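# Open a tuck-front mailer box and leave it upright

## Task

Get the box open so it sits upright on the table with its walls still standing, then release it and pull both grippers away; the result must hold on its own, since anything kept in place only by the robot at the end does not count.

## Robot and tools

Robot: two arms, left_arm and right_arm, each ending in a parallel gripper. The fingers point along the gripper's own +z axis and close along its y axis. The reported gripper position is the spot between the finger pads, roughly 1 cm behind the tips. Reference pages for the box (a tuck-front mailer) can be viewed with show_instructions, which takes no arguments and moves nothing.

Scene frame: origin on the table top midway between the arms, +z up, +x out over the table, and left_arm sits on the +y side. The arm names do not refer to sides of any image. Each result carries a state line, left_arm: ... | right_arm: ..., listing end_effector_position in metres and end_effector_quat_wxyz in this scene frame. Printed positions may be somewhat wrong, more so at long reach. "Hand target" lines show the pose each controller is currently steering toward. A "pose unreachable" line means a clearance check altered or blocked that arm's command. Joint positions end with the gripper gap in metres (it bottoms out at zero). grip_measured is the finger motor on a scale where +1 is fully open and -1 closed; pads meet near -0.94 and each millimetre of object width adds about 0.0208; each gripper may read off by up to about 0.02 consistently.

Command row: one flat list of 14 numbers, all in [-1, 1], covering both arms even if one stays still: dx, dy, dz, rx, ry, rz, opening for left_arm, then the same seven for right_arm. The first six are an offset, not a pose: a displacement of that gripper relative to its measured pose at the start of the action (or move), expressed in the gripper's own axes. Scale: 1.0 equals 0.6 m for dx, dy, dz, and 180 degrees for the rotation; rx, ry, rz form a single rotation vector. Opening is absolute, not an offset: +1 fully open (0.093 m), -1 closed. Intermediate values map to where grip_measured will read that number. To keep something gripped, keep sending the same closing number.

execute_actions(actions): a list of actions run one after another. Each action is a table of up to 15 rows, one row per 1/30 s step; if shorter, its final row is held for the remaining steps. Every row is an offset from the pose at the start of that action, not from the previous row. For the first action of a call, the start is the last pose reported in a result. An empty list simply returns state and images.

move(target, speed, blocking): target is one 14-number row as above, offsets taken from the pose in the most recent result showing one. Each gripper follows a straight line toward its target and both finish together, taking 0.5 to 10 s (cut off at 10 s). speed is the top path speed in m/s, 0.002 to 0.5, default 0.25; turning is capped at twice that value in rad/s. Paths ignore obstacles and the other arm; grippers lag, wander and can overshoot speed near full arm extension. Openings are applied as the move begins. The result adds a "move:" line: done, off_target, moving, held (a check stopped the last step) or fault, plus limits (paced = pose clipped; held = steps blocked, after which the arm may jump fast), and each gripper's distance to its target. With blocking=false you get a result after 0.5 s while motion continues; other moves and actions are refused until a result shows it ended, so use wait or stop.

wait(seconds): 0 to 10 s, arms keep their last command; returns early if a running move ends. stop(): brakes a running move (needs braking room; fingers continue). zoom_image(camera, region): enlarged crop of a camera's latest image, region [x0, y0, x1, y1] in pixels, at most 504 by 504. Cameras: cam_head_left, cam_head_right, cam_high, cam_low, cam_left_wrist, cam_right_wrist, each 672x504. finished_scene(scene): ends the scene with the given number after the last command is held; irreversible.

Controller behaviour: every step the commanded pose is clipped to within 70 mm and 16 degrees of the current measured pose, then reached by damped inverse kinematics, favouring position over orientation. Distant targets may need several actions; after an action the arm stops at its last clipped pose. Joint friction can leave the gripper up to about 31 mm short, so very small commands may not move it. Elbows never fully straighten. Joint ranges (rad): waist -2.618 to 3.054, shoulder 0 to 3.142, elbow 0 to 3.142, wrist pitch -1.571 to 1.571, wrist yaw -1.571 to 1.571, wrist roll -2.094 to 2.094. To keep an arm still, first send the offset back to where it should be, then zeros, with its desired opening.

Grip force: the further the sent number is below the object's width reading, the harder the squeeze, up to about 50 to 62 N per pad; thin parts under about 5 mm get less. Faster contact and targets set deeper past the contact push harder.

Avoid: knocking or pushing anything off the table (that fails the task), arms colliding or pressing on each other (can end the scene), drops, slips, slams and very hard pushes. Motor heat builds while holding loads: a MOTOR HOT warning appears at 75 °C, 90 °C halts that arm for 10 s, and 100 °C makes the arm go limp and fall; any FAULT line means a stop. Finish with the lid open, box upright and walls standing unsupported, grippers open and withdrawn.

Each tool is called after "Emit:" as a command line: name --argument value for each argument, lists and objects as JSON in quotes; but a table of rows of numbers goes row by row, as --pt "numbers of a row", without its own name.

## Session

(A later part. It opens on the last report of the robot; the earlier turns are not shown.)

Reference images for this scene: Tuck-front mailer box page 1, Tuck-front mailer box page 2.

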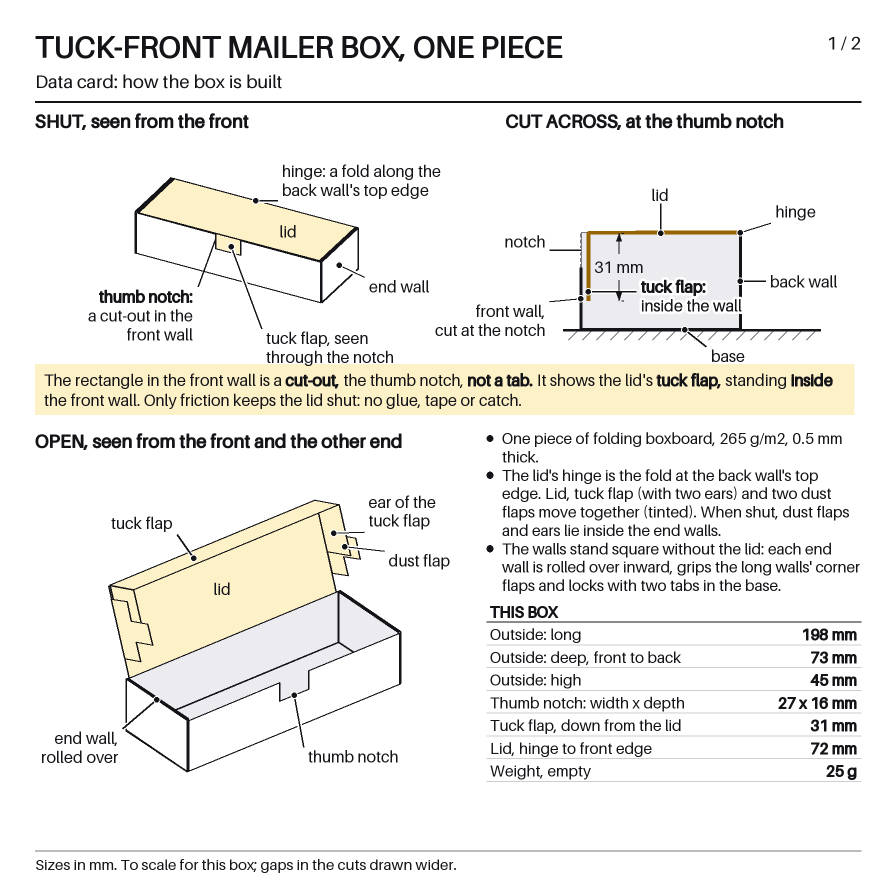

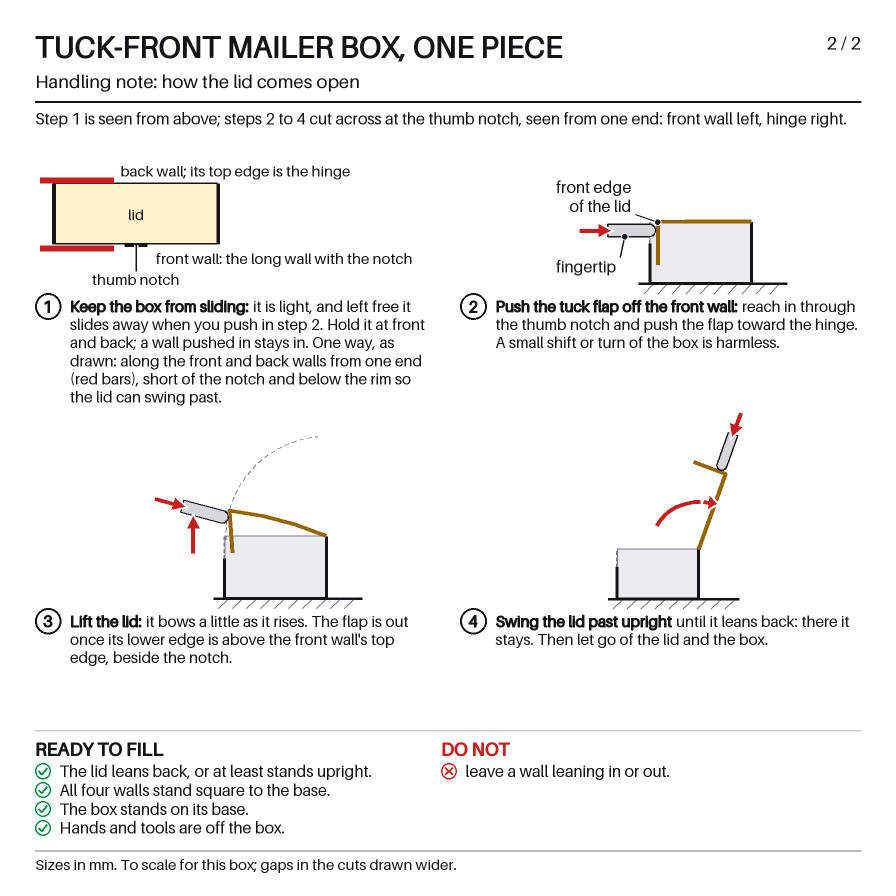

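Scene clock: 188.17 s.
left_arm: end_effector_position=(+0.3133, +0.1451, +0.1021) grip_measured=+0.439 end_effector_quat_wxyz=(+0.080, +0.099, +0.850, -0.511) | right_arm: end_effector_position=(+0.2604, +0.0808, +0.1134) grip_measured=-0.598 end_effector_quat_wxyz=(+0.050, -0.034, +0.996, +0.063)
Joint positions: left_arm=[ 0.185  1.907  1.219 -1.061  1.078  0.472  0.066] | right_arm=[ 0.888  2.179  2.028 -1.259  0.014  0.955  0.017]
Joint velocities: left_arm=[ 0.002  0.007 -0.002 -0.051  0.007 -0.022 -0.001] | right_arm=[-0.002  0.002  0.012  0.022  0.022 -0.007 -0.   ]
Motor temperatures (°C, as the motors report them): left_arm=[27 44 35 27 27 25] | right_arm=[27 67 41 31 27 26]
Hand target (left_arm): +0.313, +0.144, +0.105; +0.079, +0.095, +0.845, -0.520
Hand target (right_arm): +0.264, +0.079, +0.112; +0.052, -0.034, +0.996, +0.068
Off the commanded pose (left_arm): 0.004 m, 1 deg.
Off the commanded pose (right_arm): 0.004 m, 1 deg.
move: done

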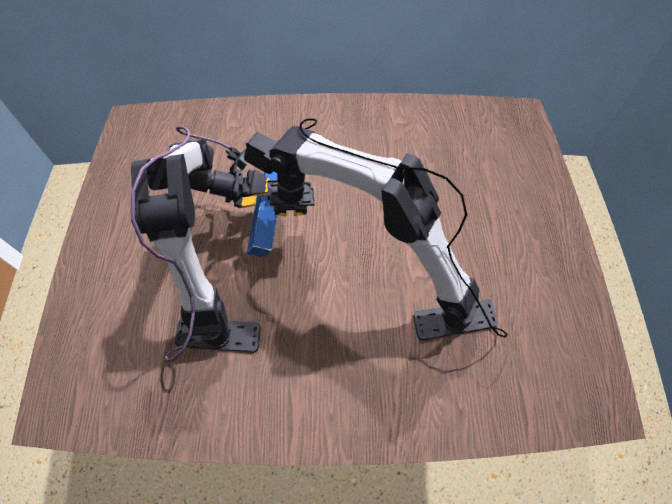

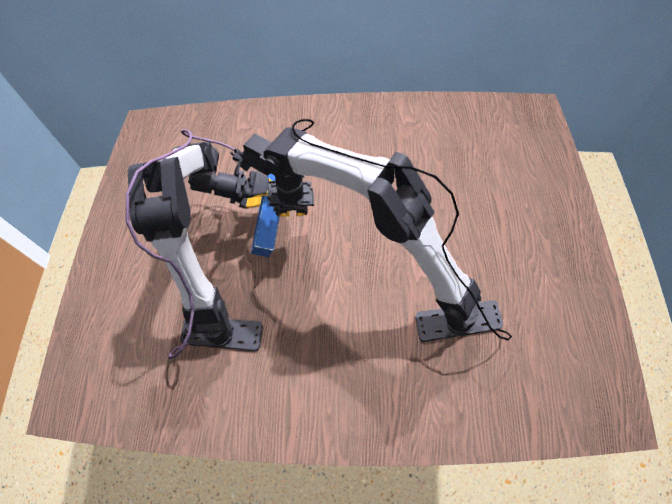

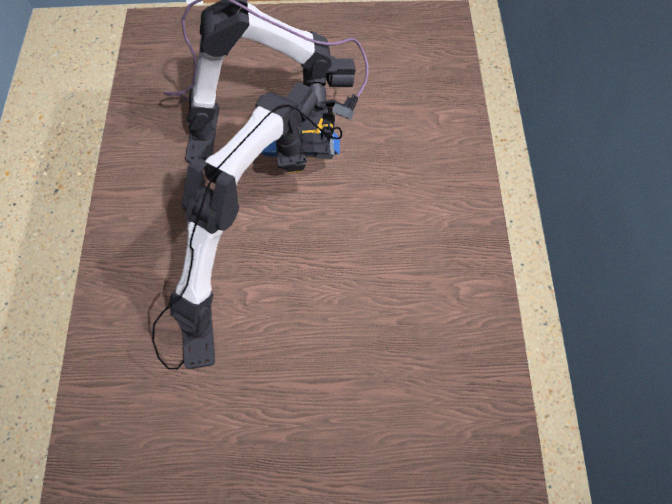

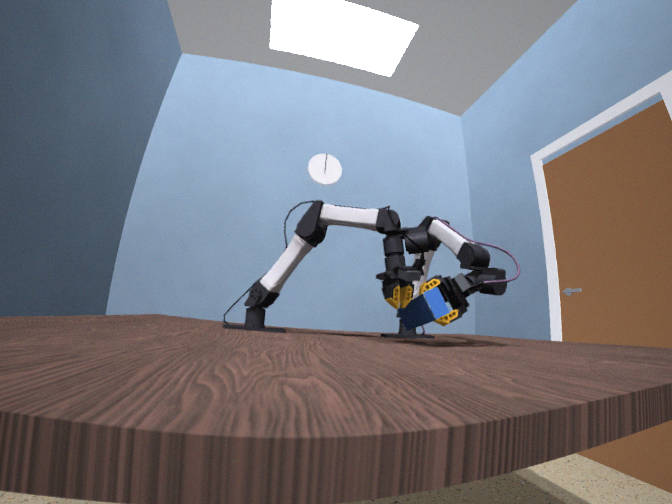

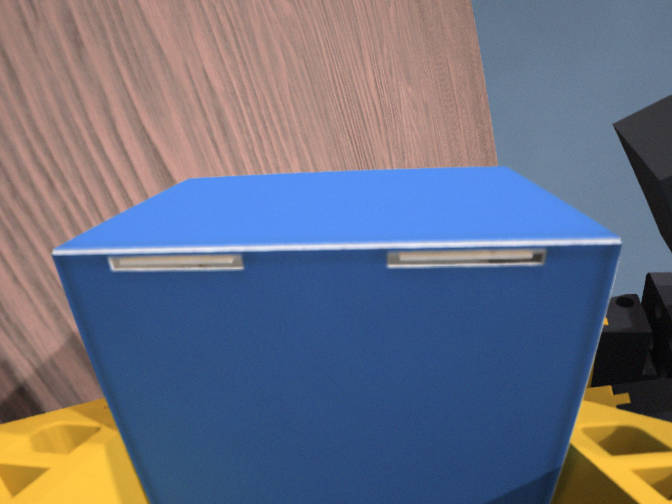

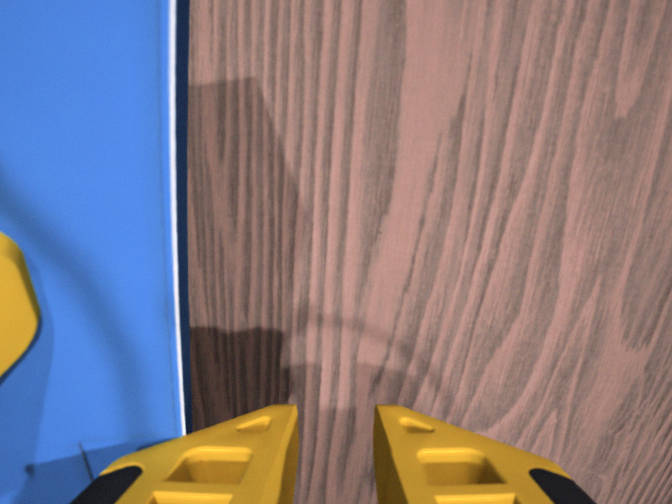

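Emit:
move --target '[0,0,0,0,0,0,0.42,0.0,0.0,-0.075,0,0,0,-0.6]' --speed 0.05

Emit:
move --target '[0,0,0,0,0,0,0.42,-0.005,0.035,0.0,0,0,0,-0.35]' --speed 0.03

Emit:
move --target '[0,0,0,0,0,0,0.42,0,0,0.03,0,0,0,-0.35]' --speed 0.015

Scene clock: 191.57 s.
left_arm: end_effector_position=(+0.3133, +0.1453, +0.1017) grip_measured=+0.439 end_effector_quat_wxyz=(+0.079, +0.099, +0.851, -0.510) | right_arm: end_effector_position=(+0.2557, +0.0730, +0.1544) grip_measured=-0.598 end_effector_quat_wxyz=(+0.048, -0.034, +0.996, +0.060)
Joint positions: left_arm=[ 0.185  1.907  1.219 -1.06   1.076  0.472  0.066] | right_arm=[ 0.888  2.178  2.193 -1.433  0.014  0.955  0.017]
Joint velocities: left_arm=[ 0.002 -0.007  0.007  0.066 -0.022 -0.051 -0.   ] | right_arm=[-0.012 -0.012 -0.002  0.022  0.037  0.022  0.001]
Motor temperatures (°C, as the motors report them): left_arm=[27 44 35 27 27 25] | right_arm=[27 67 41 31 27 26]
Hand target (left_arm): +0.313, +0.145, +0.102; +0.080, +0.099, +0.850, -0.511
Hand target (right_arm): +0.257, +0.075, +0.158; +0.050, -0.034, +0.996, +0.064
Off the commanded pose (left_arm): 0.000 m, 0 deg.
Off the commanded pose (right_arm): 0.004 m, 0 deg.
move: done

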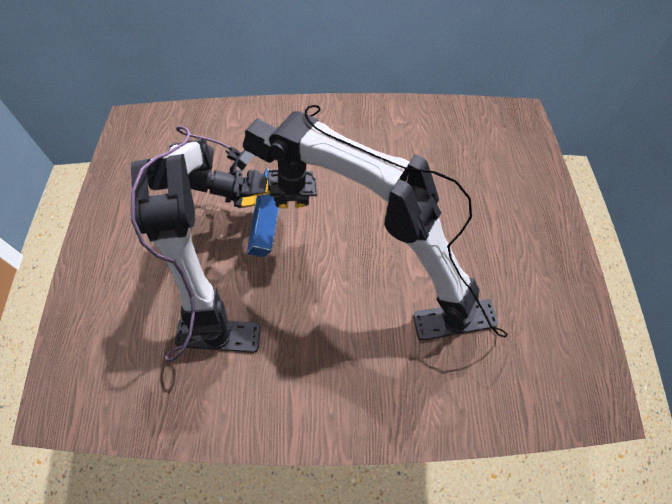

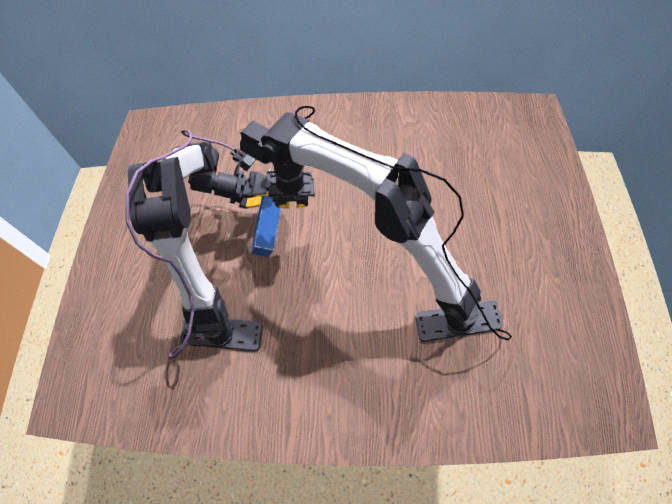

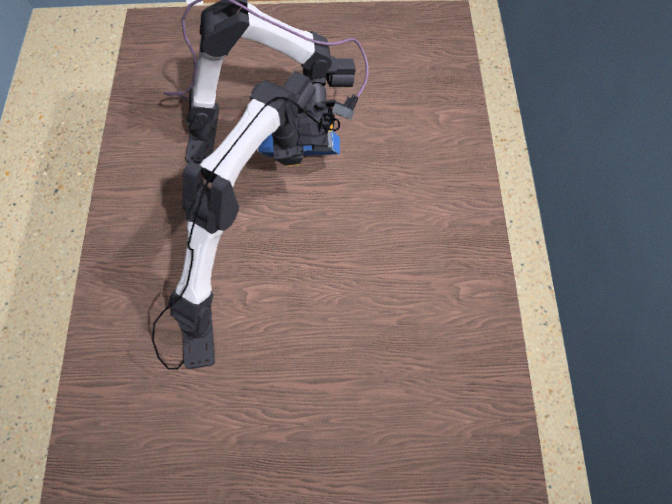

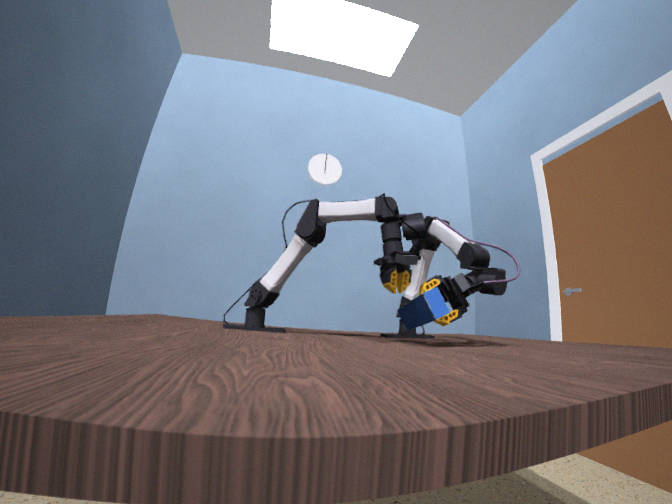

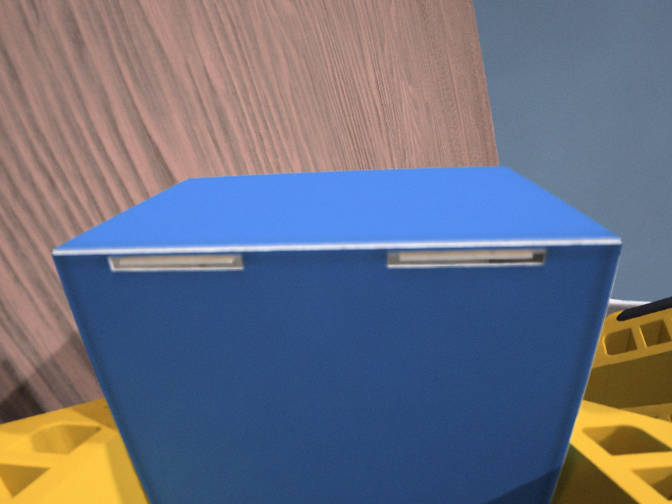

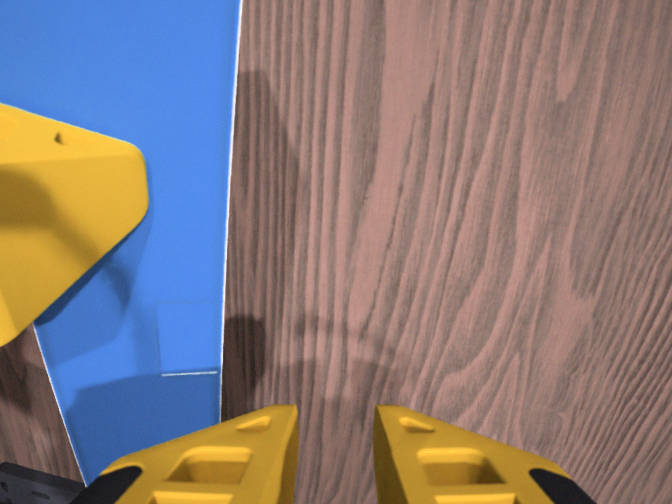

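Scene clock: 192.50 s.
left_arm: end_effector_position=(+0.3133, +0.1453, +0.1017) grip_measured=+0.439 end_effector_quat_wxyz=(+0.079, +0.099, +0.851, -0.510) | right_arm: end_effector_position=(+0.2595, +0.0921, +0.1548) grip_measured=-0.352 end_effector_quat_wxyz=(+0.048, -0.036, +0.996, +0.062)
Joint positions: left_arm=[ 0.185  1.907  1.219 -1.06   1.076  0.472  0.066] | right_arm=[ 0.902  2.291  2.384 -1.508  0.014  0.966  0.028]
Joint velocities: left_arm=[-0.012 -0.022  0.002  0.007 -0.007 -0.051  0.   ] | right_arm=[-0.027  0.022  0.032 -0.095  0.007 -0.037  0.002]
Motor temperatures (°C, as the motors report them): left_arm=[27 44 35 27 27 25] | right_arm=[27 67 41 31 27 26]
Hand target (left_arm): +0.313, +0.145, +0.102; +0.079, +0.099, +0.851, -0.510
Hand target (right_arm): +0.257, +0.094, +0.157; +0.048, -0.034, +0.996, +0.061
Off the commanded pose (left_arm): 0.000 m, 0 deg.
Off the commanded pose (right_arm): 0.004 m, 0 deg.
move: done

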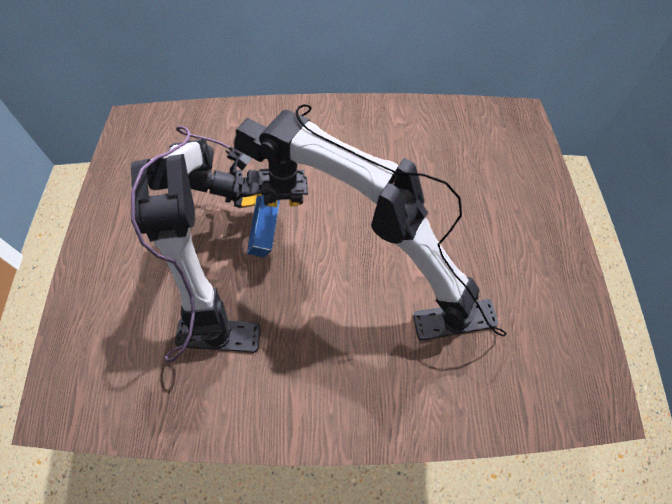

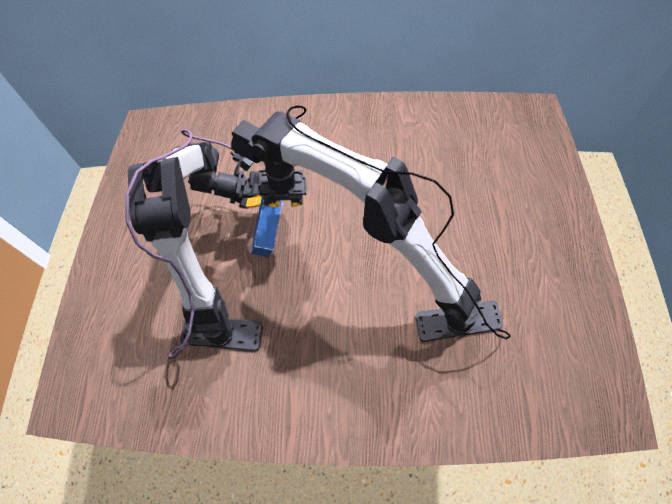

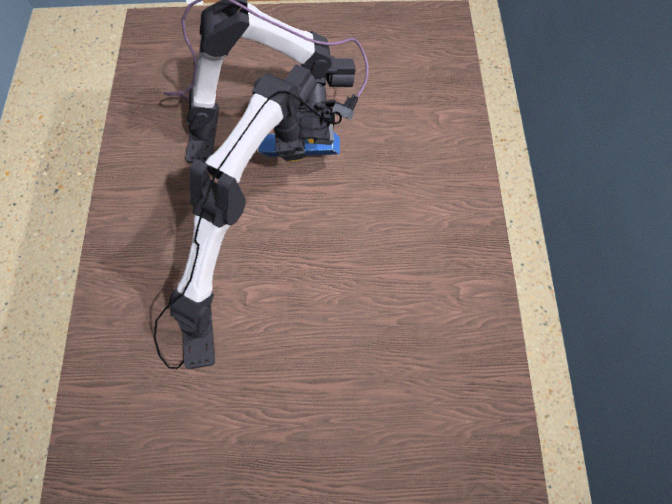

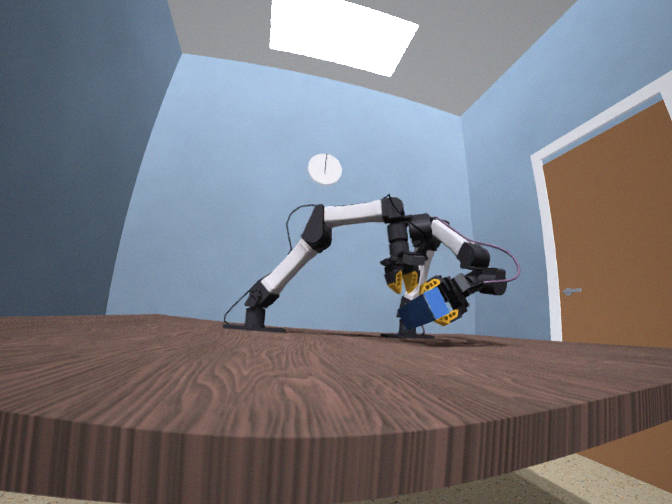

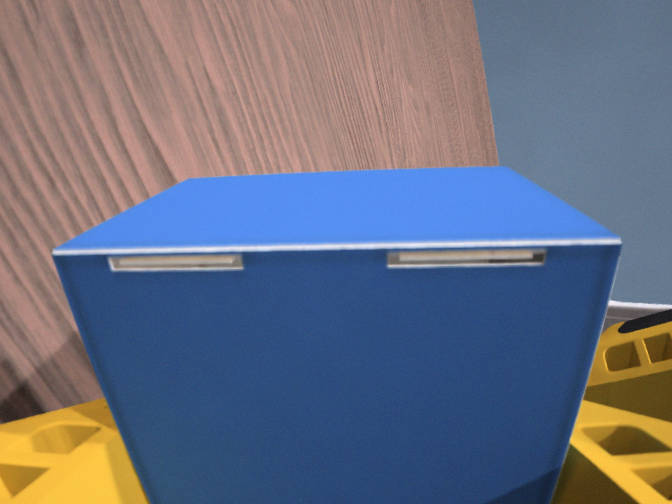

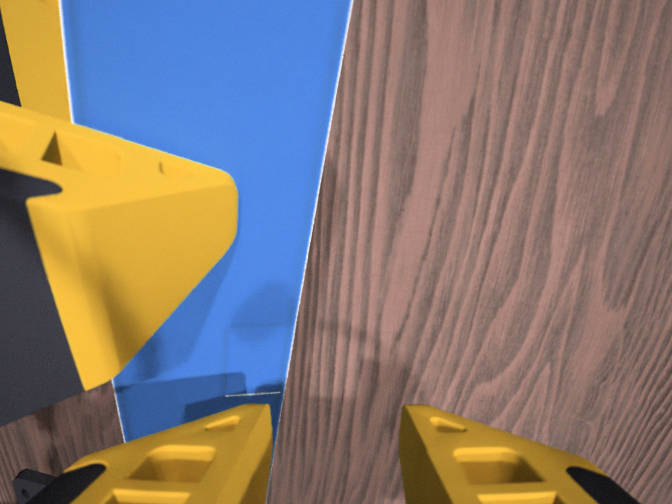

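Scene clock: 193.93 s.
left_arm: end_effector_position=(+0.3133, +0.1453, +0.1017) grip_measured=+0.439 end_effector_quat_wxyz=(+0.079, +0.099, +0.851, -0.510) | right_arm: end_effector_position=(+0.2611, +0.0948, +0.1348) grip_measured=-0.352 end_effector_quat_wxyz=(+0.045, -0.036, +0.997, +0.057)
Joint positions: left_arm=[ 0.185  1.907  1.219 -1.06   1.076  0.472  0.066] | right_arm=[ 0.902  2.291  2.302 -1.438  0.014  0.966  0.028]
Joint velocities: left_arm=[ 0.007  0.022  0.007 -0.051 -0.022  0.007  0.001] | right_arm=[-0.007 -0.002 -0.012  0.081 -0.007  0.051  0.001]
Motor temperatures (°C, as the motors report them): left_arm=[27 44 35 27 27 25] | right_arm=[27 68 41 31 27 26]
Hand target (left_arm): +0.313, +0.145, +0.102; +0.079, +0.099, +0.851, -0.510
Hand target (right_arm): +0.261, +0.094, +0.137; +0.048, -0.036, +0.996, +0.061
Off the commanded pose (left_arm): 0.000 m, 0 deg.
Off the commanded pose (right_arm): 0.002 m, 1 deg.
move: done

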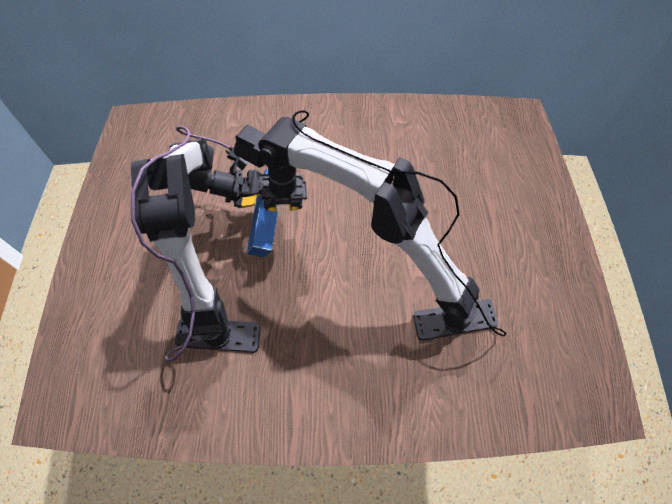

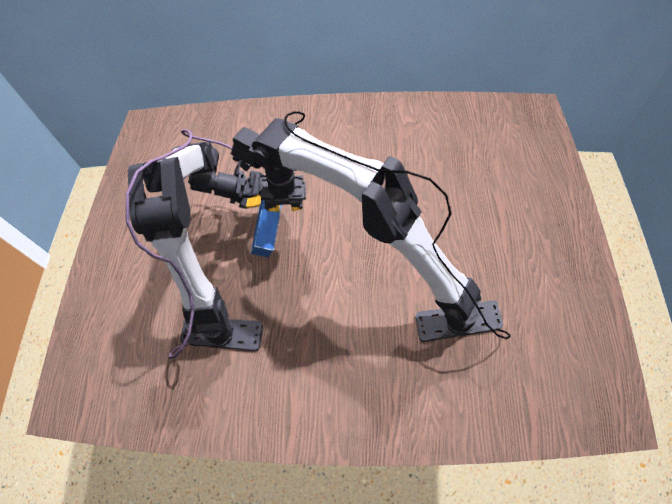

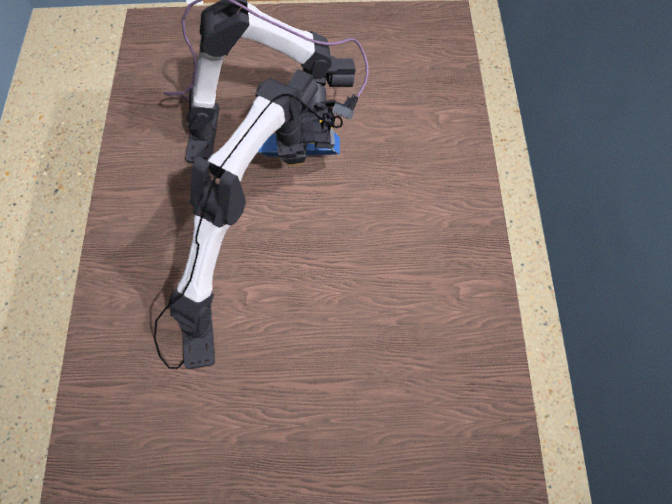

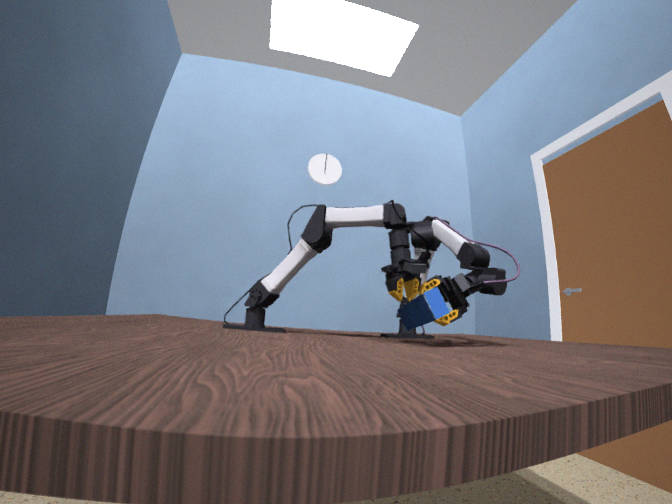

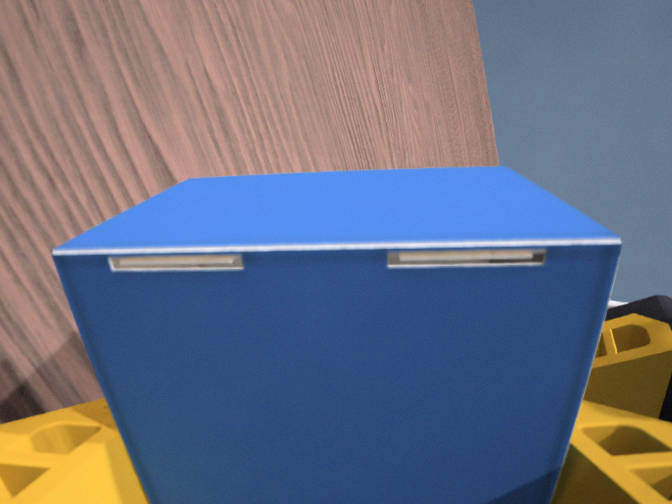

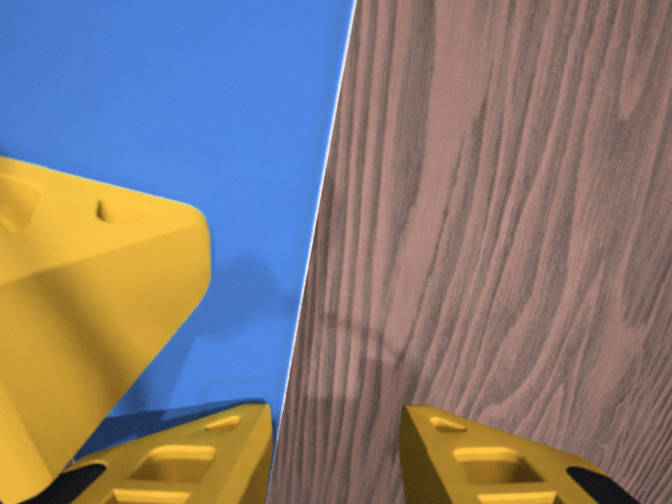

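Not touching yet; open more to shift the finger 6 mm inward, then press.

Emit:
move --target '[0,0,0,0,0,0,0.42,0,0,0,0,0,0,-0.1]'

Emit:
move --target '[0,0,0,0,0,0,0.42,0,-0.005,0.025,0,0,0,-0.1]' --speed 0.01

Emit:
move --target '[0,0,0,0,0,0,0.42,0,-0.025,0.03,0,0,0,-0.1]' --speed 0.01

Scene clock: 198.03 s.
left_arm: end_effector_position=(+0.3134, +0.1455, +0.1014) grip_measured=+0.439 end_effector_quat_wxyz=(+0.080, +0.099, +0.851, -0.509) | right_arm: end_effector_position=(+0.2607, +0.0941, +0.1346) grip_measured=-0.102 end_effector_quat_wxyz=(+0.044, -0.036, +0.997, +0.055)
Joint positions: left_arm=[ 0.185  1.907  1.219 -1.059  1.074  0.472  0.066] | right_arm=[ 0.902  2.291  2.302 -1.441  0.014  0.966  0.04 ]
Joint velocities: left_arm=[ 0.007 -0.002 -0.002 -0.051  0.007 -0.007  0.001] | right_arm=[-0.012  0.007 -0.007  0.022 -0.037 -0.095 -0.001]
Motor temperatures (°C, as the motors report them): left_arm=[27 44 35 27 27 25] | right_arm=[27 69 41 31 27 26]
Hand target (left_arm): +0.313, +0.145, +0.102; +0.079, +0.099, +0.851, -0.510
Hand target (right_arm): +0.261, +0.095, +0.135; +0.045, -0.036, +0.997, +0.057
Off the commanded pose (left_arm): 0.000 m, 0 deg.
Off the commanded pose (right_arm): 0.001 m, 0 deg.
move: done

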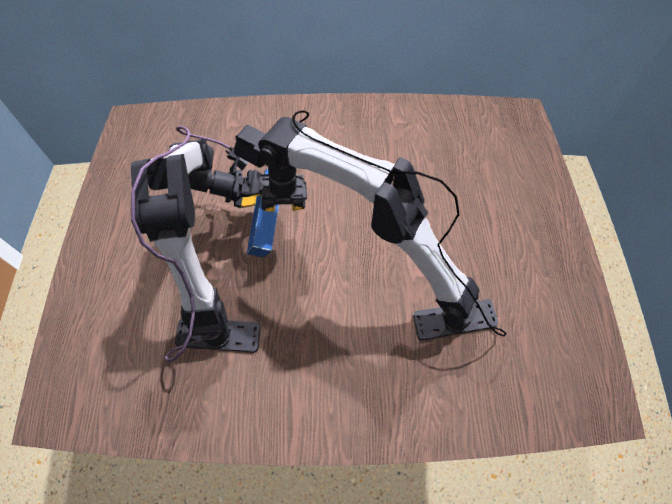

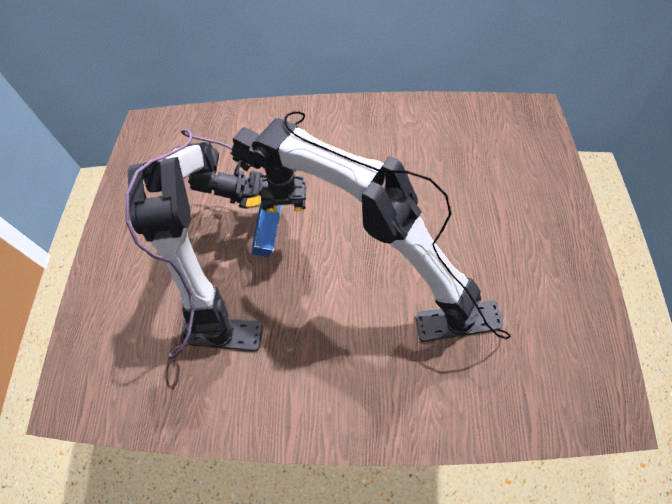

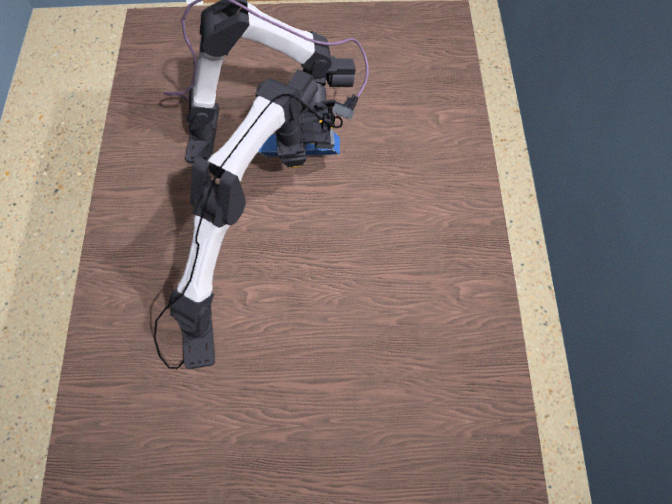

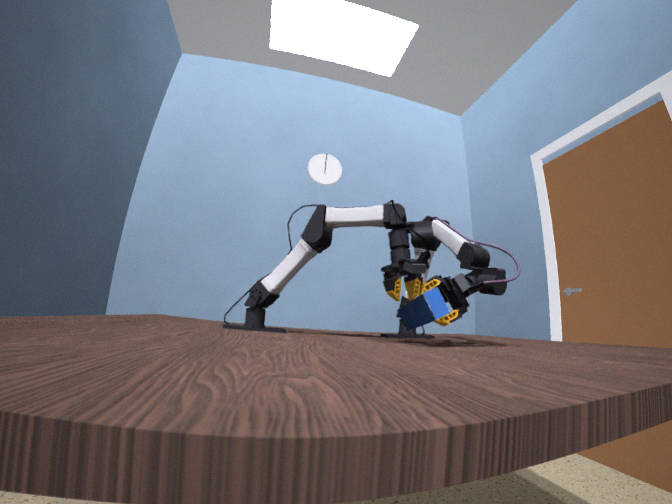

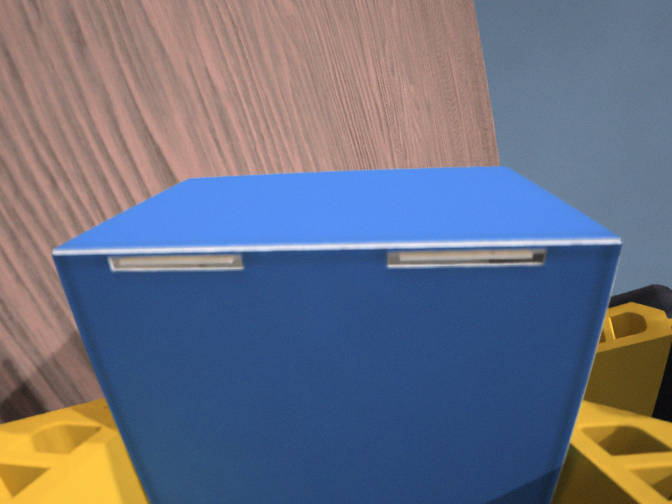

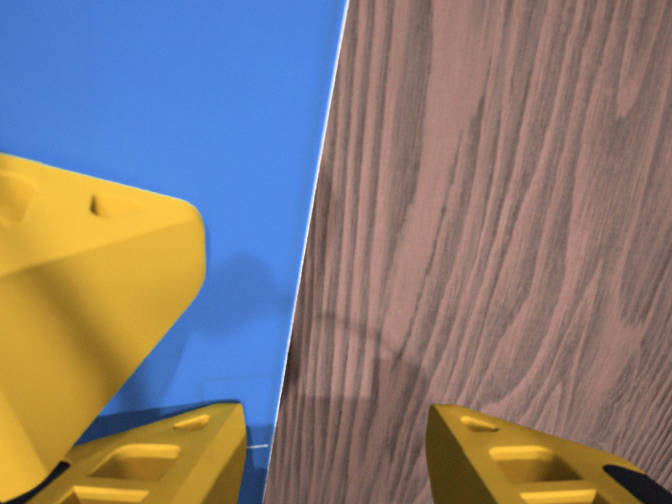

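Scene clock: 199.80 s.
left_arm: end_effector_position=(+0.3142, +0.1484, +0.0962) grip_measured=+0.439 end_effector_quat_wxyz=(+0.080, +0.106, +0.859, -0.494) | right_arm: end_effector_position=(+0.2603, +0.0937, +0.1237) grip_measured=-0.102 end_effector_quat_wxyz=(+0.043, -0.036, +0.997, +0.055)
Joint positions: left_arm=[ 0.185  1.907  1.219 -1.046  1.04   0.473  0.066] | right_arm=[ 0.902  2.275  2.231 -1.388  0.013  0.966  0.04 ]
Joint velocities: left_arm=[-0.002 -0.007 -0.002 -0.022 -0.007  0.037 -0.001] | right_arm=[-0.002  0.007 -0.002 -0.081  0.037 -0.051  0.   ]
Motor temperatures (°C, as the motors report them): left_arm=[27 44 35 27 28 25] | right_arm=[27 69 41 31 27 26]
Hand target (left_arm): +0.314, +0.146, +0.101; +0.080, +0.099, +0.851, -0.509
Hand target (right_arm): +0.262, +0.093, +0.119; +0.044, -0.036, +0.997, +0.055
Off the commanded pose (left_arm): 0.006 m, 2 deg.
Off the commanded pose (right_arm): 0.005 m, 0 deg.
move: done

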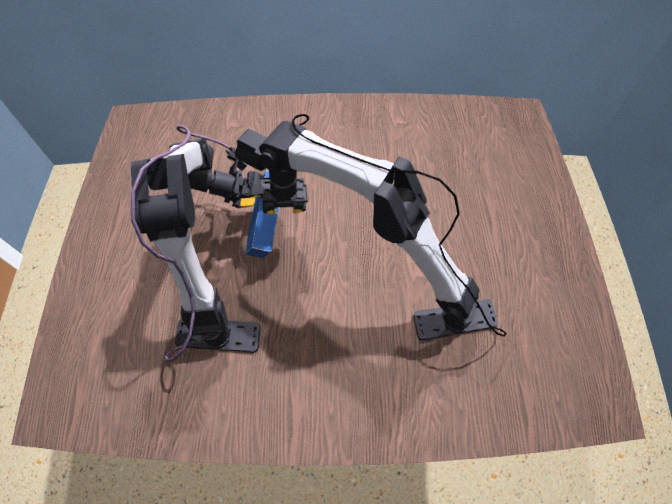

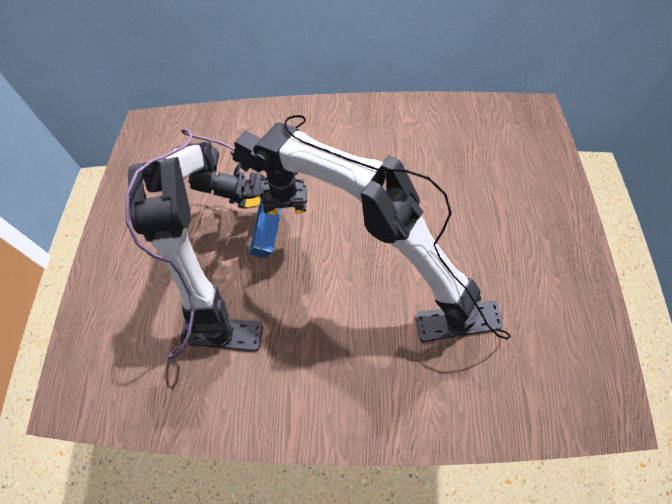

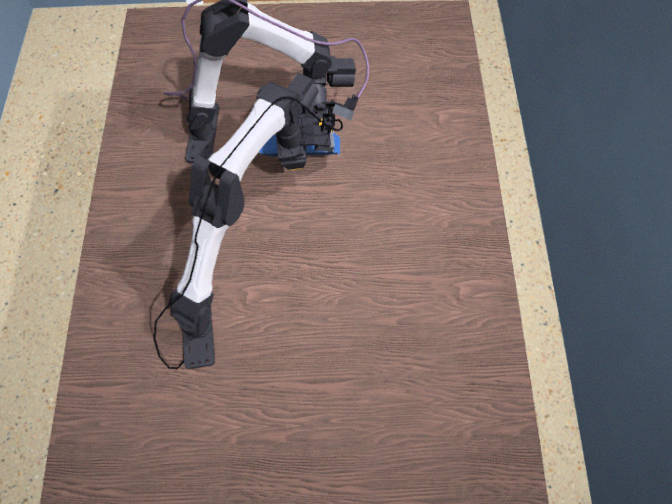

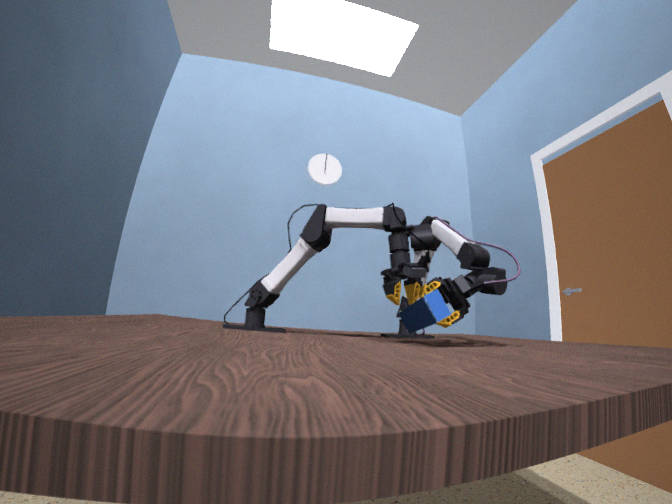

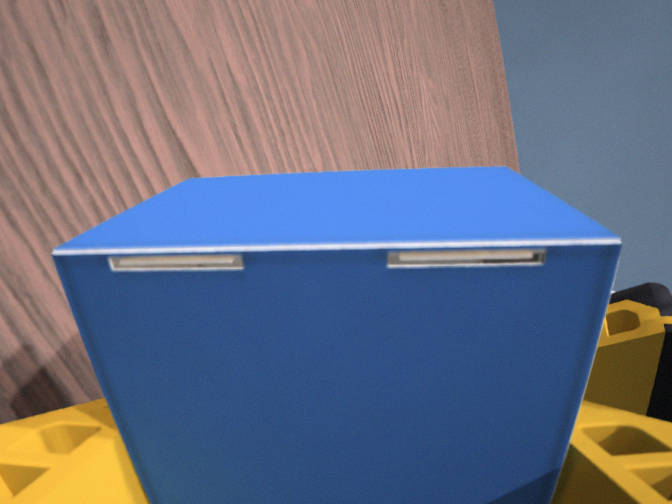

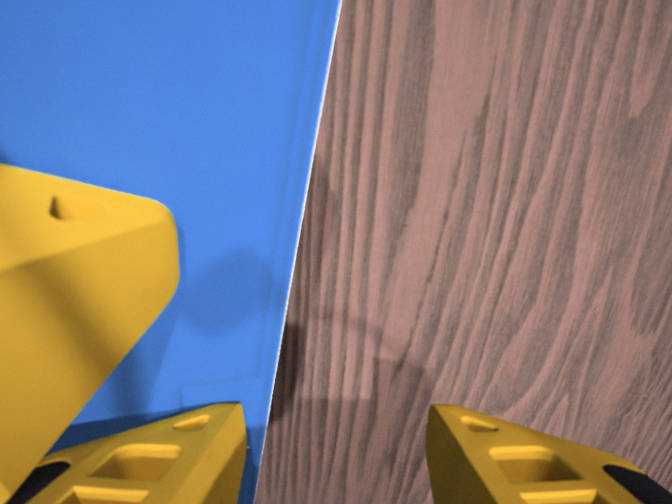

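Scene clock: 202.37 s.
left_arm: end_effector_position=(+0.3155, +0.1513, +0.0915) grip_measured=+0.439 end_effector_quat_wxyz=(+0.082, +0.112, +0.866, -0.480) | right_arm: end_effector_position=(+0.2595, +0.0849, +0.1083) grip_measured=-0.102 end_effector_quat_wxyz=(+0.043, -0.036, +0.997, +0.056)
Joint positions: left_arm=[ 0.185  1.907  1.219 -1.031  1.01   0.473  0.066] | right_arm=[ 0.893  2.216  2.07  -1.284  0.011  0.956  0.04 ]
Joint velocities: left_arm=[-0.002 -0.017 -0.012 -0.022 -0.022 -0.051  0.001] | right_arm=[-0.002 -0.002 -0.017 -0.022 -0.022 -0.037 -0.001]
Motor temperatures (°C, as the motors report them): left_arm=[27 43 36 27 28 25] | right_arm=[27 69 41 31 27 26]
Hand target (left_arm): +0.314, +0.149, +0.096; +0.080, +0.106, +0.860, -0.493
Hand target (right_arm): +0.263, +0.081, +0.104; +0.043, -0.036, +0.997, +0.054
Off the commanded pose (left_arm): 0.006 m, 2 deg.
Off the commanded pose (right_arm): 0.007 m, 0 deg.
move: done

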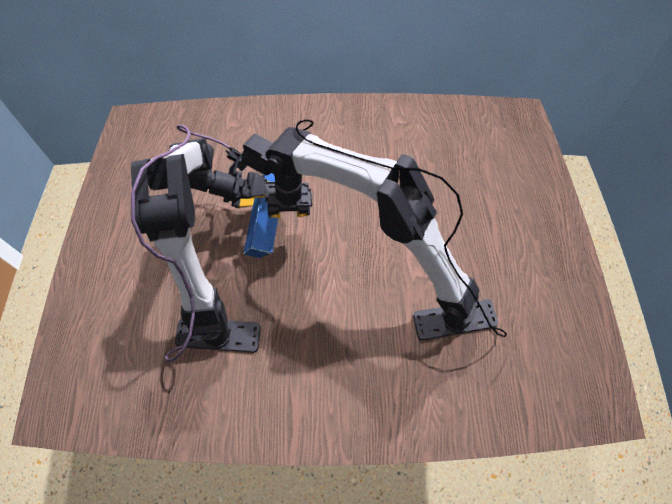

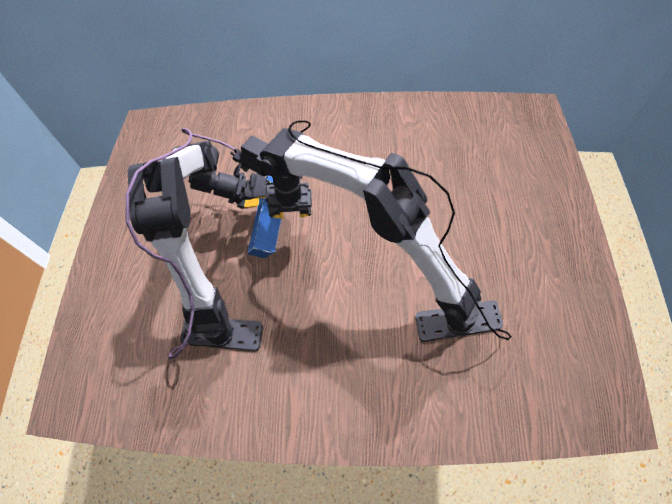

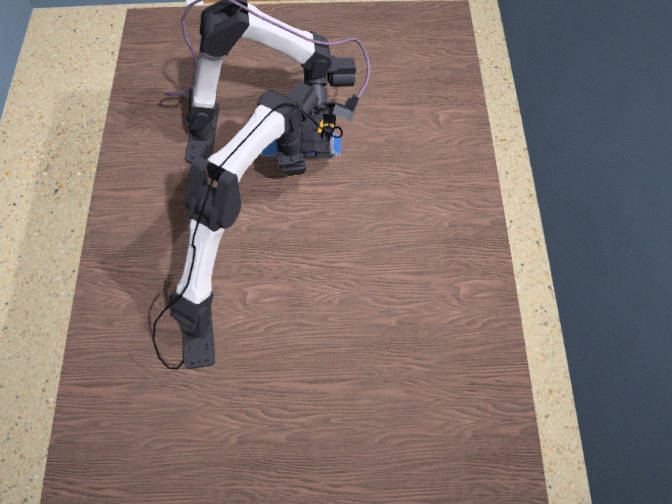

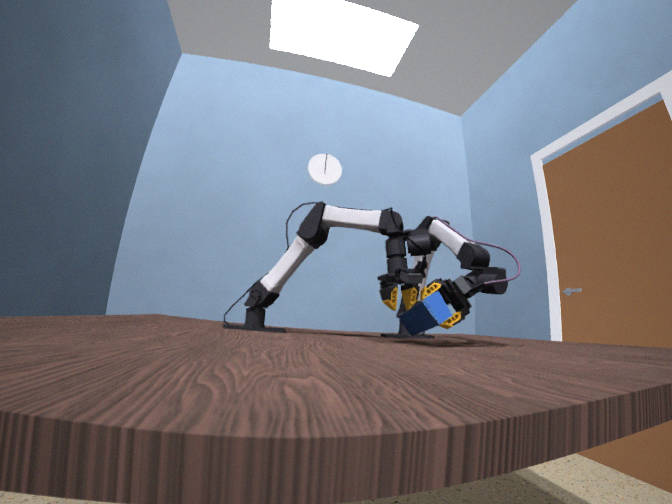

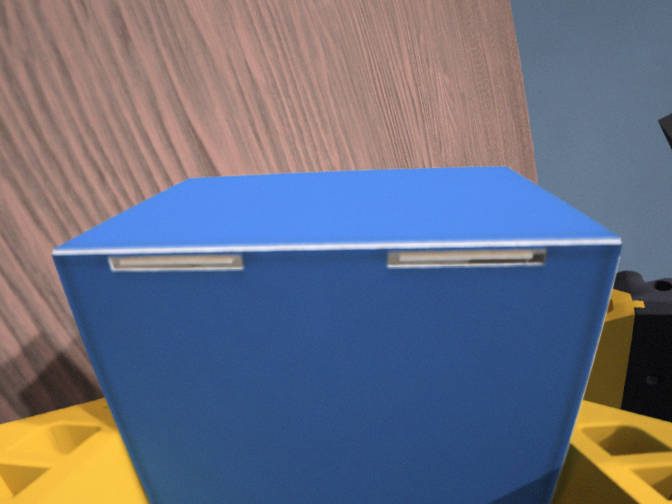

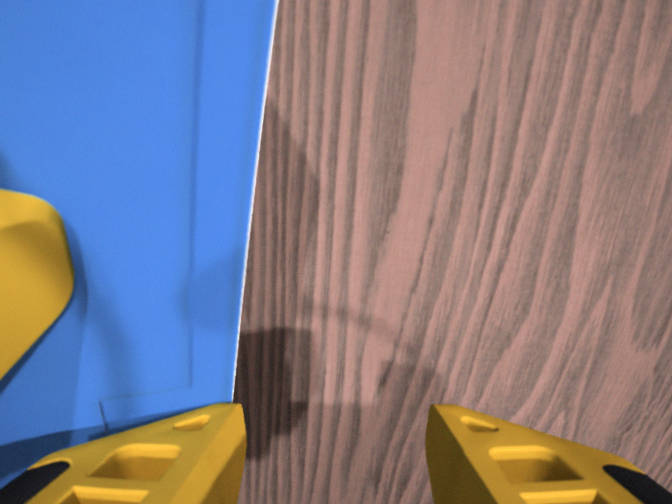

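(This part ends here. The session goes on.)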